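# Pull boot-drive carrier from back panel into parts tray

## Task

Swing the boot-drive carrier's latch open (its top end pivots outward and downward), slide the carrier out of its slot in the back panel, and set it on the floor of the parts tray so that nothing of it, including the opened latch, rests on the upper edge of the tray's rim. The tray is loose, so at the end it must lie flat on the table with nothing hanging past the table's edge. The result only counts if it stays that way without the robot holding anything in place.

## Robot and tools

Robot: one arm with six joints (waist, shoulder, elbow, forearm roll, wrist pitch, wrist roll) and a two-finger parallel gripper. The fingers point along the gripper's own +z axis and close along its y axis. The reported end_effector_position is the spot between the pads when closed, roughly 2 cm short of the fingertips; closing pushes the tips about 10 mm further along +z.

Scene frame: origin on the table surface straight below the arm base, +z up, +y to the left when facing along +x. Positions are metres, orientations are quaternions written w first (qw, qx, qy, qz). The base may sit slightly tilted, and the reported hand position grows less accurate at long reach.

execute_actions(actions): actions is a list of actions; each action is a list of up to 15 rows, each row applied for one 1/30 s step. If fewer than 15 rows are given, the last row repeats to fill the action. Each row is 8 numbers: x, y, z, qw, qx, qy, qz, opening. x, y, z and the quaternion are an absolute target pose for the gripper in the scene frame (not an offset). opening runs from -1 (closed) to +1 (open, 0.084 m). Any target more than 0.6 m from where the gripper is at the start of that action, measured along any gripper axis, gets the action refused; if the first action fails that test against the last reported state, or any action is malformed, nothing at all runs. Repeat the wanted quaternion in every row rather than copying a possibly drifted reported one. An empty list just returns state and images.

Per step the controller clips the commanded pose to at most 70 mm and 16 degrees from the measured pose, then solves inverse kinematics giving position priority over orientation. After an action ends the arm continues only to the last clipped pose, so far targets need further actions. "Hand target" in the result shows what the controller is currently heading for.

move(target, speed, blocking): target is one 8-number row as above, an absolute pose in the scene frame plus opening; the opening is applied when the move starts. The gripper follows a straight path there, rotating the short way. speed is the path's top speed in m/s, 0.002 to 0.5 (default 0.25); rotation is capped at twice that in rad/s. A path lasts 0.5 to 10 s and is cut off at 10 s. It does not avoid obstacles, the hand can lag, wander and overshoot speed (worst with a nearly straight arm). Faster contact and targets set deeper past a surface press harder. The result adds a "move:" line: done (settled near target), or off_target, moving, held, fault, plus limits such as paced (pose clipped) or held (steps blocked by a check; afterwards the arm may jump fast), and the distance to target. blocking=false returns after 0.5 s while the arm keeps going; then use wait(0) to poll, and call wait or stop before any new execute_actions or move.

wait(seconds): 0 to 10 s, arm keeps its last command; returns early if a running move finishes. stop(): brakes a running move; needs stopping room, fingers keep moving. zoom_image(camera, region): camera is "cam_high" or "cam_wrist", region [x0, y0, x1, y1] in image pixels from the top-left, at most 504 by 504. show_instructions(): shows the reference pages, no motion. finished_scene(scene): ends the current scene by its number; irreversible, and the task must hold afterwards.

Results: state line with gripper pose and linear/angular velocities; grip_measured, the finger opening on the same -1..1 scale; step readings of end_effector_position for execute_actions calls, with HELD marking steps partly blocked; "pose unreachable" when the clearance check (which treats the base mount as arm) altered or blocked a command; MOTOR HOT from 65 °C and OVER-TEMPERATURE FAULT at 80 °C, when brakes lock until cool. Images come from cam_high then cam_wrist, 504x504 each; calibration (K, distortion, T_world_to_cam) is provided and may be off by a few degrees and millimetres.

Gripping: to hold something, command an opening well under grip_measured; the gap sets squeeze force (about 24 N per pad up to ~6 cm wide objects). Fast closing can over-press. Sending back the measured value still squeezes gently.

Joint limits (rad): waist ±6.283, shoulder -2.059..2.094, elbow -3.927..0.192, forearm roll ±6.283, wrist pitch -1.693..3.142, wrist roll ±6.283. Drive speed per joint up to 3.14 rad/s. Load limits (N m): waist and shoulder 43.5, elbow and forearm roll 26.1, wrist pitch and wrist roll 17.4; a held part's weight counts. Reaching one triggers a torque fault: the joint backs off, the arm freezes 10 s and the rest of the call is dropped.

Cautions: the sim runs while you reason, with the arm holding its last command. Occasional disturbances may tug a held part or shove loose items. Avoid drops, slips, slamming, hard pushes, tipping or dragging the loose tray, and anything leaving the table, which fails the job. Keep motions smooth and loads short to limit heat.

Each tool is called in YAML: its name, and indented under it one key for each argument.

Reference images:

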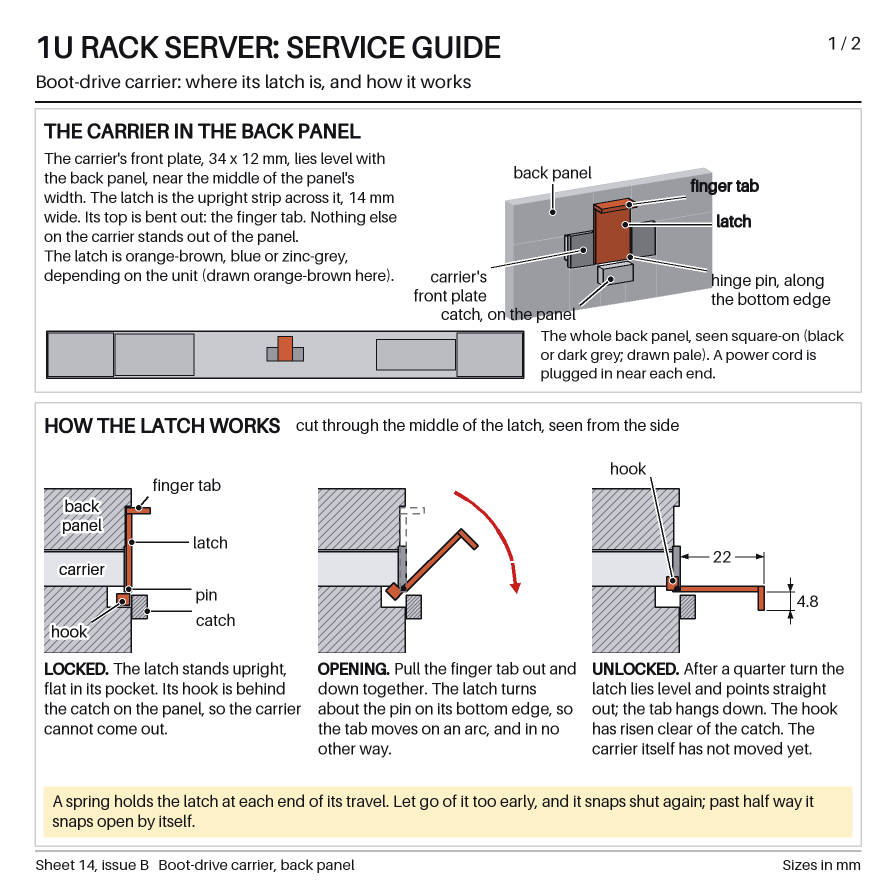

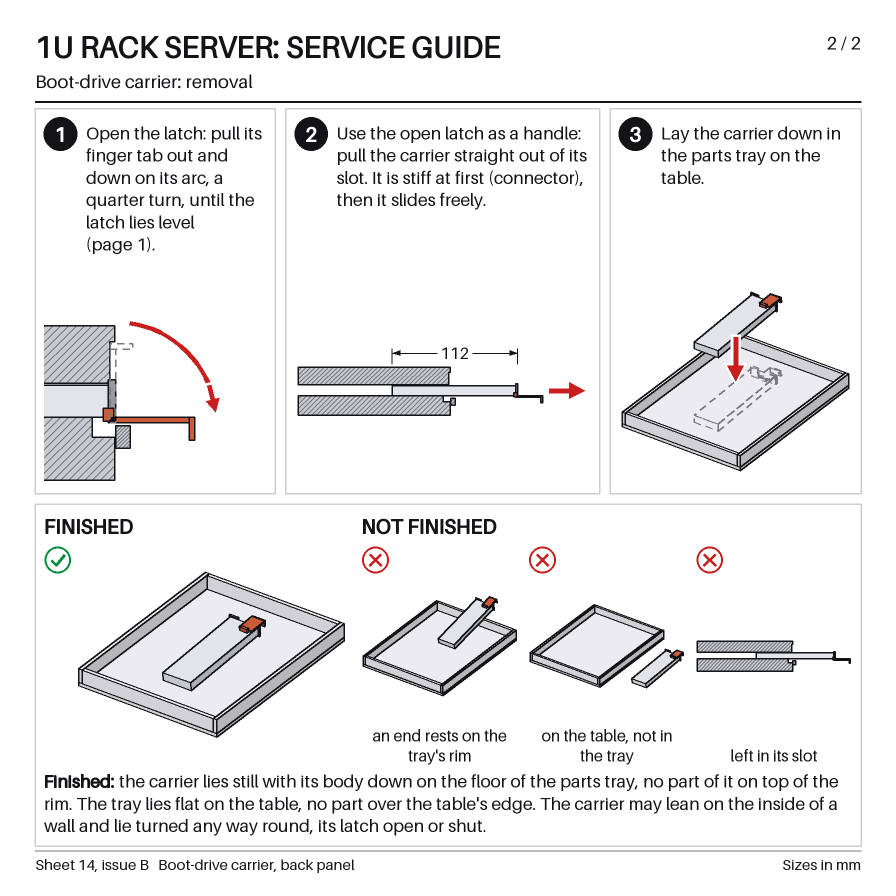

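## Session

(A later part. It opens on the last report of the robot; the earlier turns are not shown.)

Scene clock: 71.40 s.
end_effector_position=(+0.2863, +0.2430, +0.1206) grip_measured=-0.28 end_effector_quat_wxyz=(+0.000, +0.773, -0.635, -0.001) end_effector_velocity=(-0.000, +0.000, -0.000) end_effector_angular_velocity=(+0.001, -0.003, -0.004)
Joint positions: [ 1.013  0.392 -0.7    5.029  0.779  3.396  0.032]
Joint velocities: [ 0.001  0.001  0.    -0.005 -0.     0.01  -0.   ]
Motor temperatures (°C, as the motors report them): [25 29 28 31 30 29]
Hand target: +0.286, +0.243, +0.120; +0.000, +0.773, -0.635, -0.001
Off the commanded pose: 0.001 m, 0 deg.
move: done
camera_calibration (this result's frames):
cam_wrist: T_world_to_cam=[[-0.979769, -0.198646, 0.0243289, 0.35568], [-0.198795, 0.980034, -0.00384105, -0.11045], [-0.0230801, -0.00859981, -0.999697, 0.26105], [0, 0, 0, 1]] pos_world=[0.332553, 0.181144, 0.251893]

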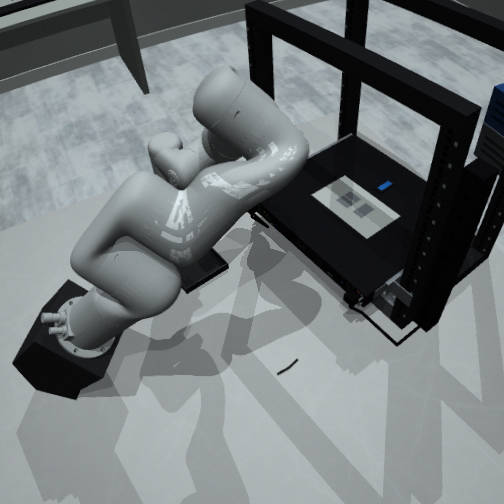

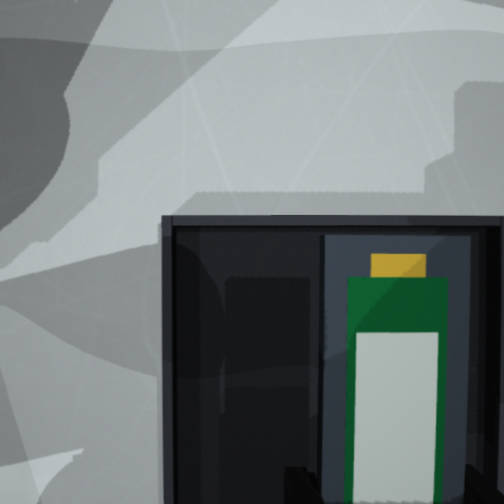

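move:
  target: [0.287,0.243,0.05,0,0.773,-0.635,0,-0.7]
  speed: 0.1

move:
  target: [0.287,0.243,0.027,0,0.773,-0.635,0,-0.7]
  speed: 0.03

move:
  target: [0.287,0.243,0.027,0,0.773,-0.635,0,0.3]

move:
  target: [0.25,0.3,0.22,0,0.773,-0.635,0,0.3]

Scene clock: 73.40 s.
end_effector_position=(+0.2869, +0.2432, +0.0505) grip_measured=-0.28 end_effector_quat_wxyz=(-0.000, +0.773, -0.635, -0.000) end_effector_velocity=(-0.001, -0.000, -0.001) end_effector_angular_velocity=(-0.001, +0.001, +0.001)
Joint positions: [ 0.871  0.582 -0.795  4.799  0.725  3.523  0.032]
Joint velocities: [-0.002  0.003 -0.    -0.003 -0.     0.002  0.   ]
Motor temperatures (°C, as the motors report them): [25 29 27 31 30 29]
Hand target: +0.287, +0.243, +0.050; +0.000, +0.773, -0.635, -0.000
Off the commanded pose: 0.001 m, 0 deg.
move: done
camera_calibration (this result's frames):
cam_wrist: T_world_to_cam=[[-0.979912, -0.198109, 0.0229318, 0.358004], [-0.198256, 0.980141, -0.0043022, -0.11099], [-0.0216241, -0.00876214, -0.999728, 0.190636], [0, 0, 0, 1]] pos_world=[0.33293, 0.18138, 0.181896]

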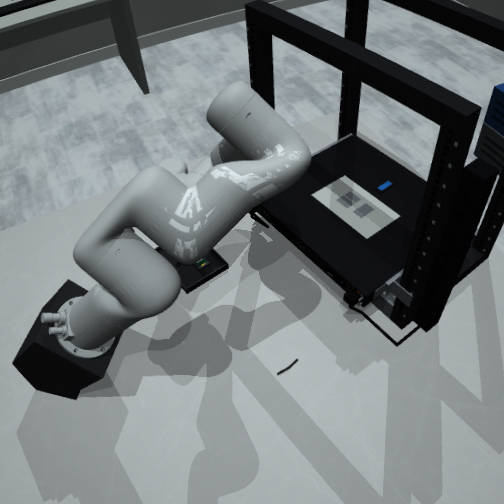

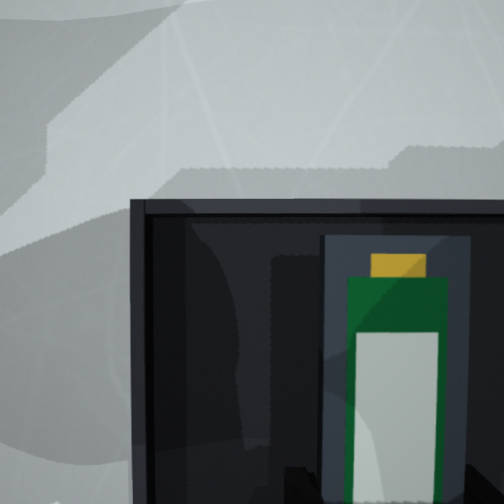

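Scene clock: 74.47 s.
end_effector_position=(+0.2869, +0.2431, +0.0272) grip_measured=-0.28 end_effector_quat_wxyz=(-0.000, +0.773, -0.635, -0.000) end_effector_velocity=(+0.002, +0.001, -0.000) end_effector_angular_velocity=(+0.002, -0.003, -0.002)
Joint positions: [ 0.827  0.646 -0.835  4.729  0.716  3.558  0.032]
Joint velocities: [-0.001  0.    -0.003 -0.003 -0.     0.002 -0.   ]
Motor temperatures (°C, as the motors report them): [25 29 27 31 30 29]
Hand target: +0.287, +0.243, +0.027; +0.000, +0.773, -0.635, -0.000
Off the commanded pose: 0.000 m, 0 deg.
move: done
camera_calibration (this result's frames):
cam_wrist: T_world_to_cam=[[-0.979878, -0.198295, 0.0227757, 0.358605], [-0.198455, 0.980098, -0.00495299, -0.110835], [-0.0213402, -0.00937326, -0.999728, 0.167374], [0, 0, 0, 1]] pos_world=[0.332965, 0.181307, 0.158612]

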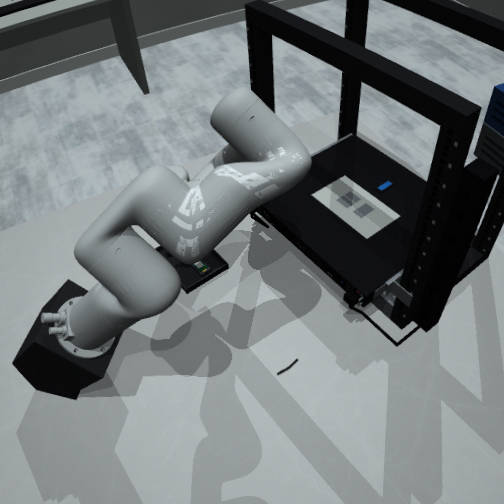

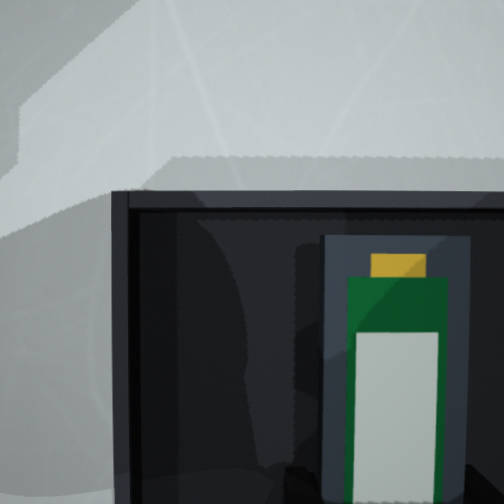

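Scene clock: 75.17 s.
end_effector_position=(+0.2870, +0.2430, +0.0270) grip_measured=+0.29 end_effector_quat_wxyz=(-0.000, +0.773, -0.635, -0.000) end_effector_velocity=(-0.000, +0.001, +0.000) end_effector_angular_velocity=(+0.001, -0.001, +0.001)
Joint positions: [ 0.826  0.646 -0.836  4.729  0.716  3.558  0.056]
Joint velocities: [ 0.001  0.    -0.    -0.     0.    -0.     0.   ]
Motor temperatures (°C, as the motors report them): [25 29 27 31 30 29]
Hand target: +0.287, +0.243, +0.027; -0.000, +0.773, -0.635, -0.000
Off the commanded pose: 0.000 m, 0 deg.
move: done
camera_calibration (this result's frames):
cam_wrist: T_world_to_cam=[[-0.979869, -0.198357, 0.0226231, 0.358679], [-0.19852, 0.980083, -0.00516646, -0.11073], [-0.0211477, -0.00955358, -0.999731, 0.167187], [0, 0, 0, 1]] pos_world=[0.333012, 0.181268, 0.158455]

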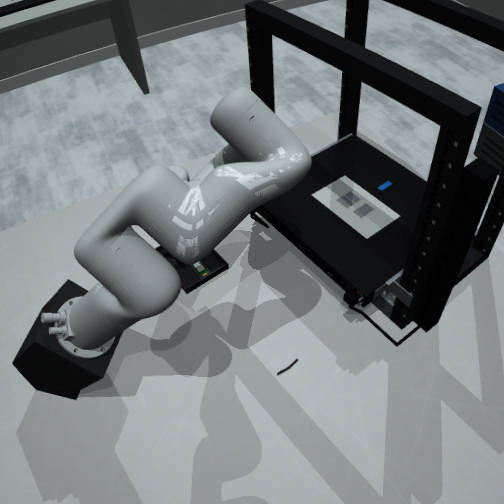

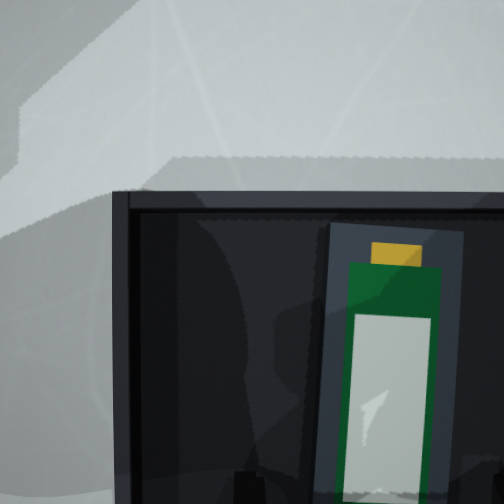

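Scene clock: 76.47 s.
end_effector_position=(+0.2506, +0.2991, +0.2184) grip_measured=+0.29 end_effector_quat_wxyz=(+0.000, +0.773, -0.635, +0.002) end_effector_velocity=(+0.001, +0.002, +0.004) end_effector_angular_velocity=(+0.003, -0.002, -0.002)
Joint positions: [ 1.331  0.376 -0.814  5.374  0.947  3.32   0.056]
Joint velocities: [ 0.006 -0.003 -0.007  0.006  0.006 -0.003 -0.   ]
Motor temperatures (°C, as the motors report them): [25 29 27 31 30 29]
Hand target: +0.251, +0.300, +0.219; -0.000, +0.773, -0.635, +0.001
Off the commanded pose: 0.002 m, 0 deg.
move: done
camera_calibration (this result's frames):
cam_wrist: T_world_to_cam=[[-0.979836, -0.198694, 0.0210294, 0.330255], [-0.198904, 0.979983, -0.00841224, -0.171078], [-0.018937, -0.0124255, -0.999743, 0.358628], [0, 0, 0, 1]] pos_world=[0.296359, 0.237729, 0.350152]

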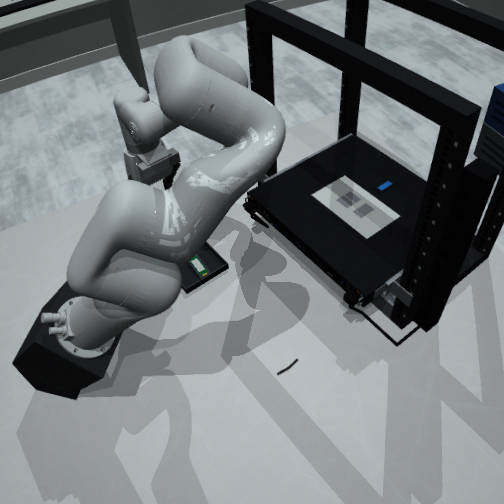

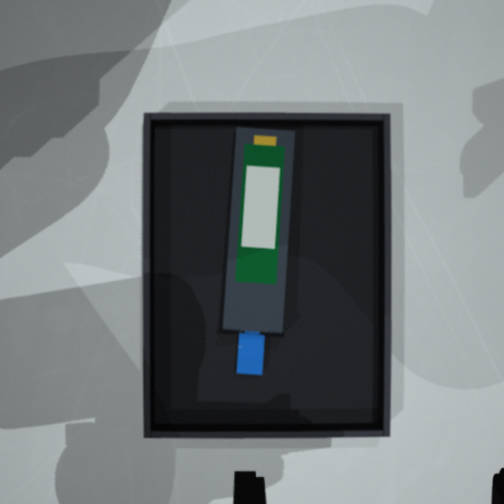

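finished_scene:
  scene: 1

The scene is finished: the task was done.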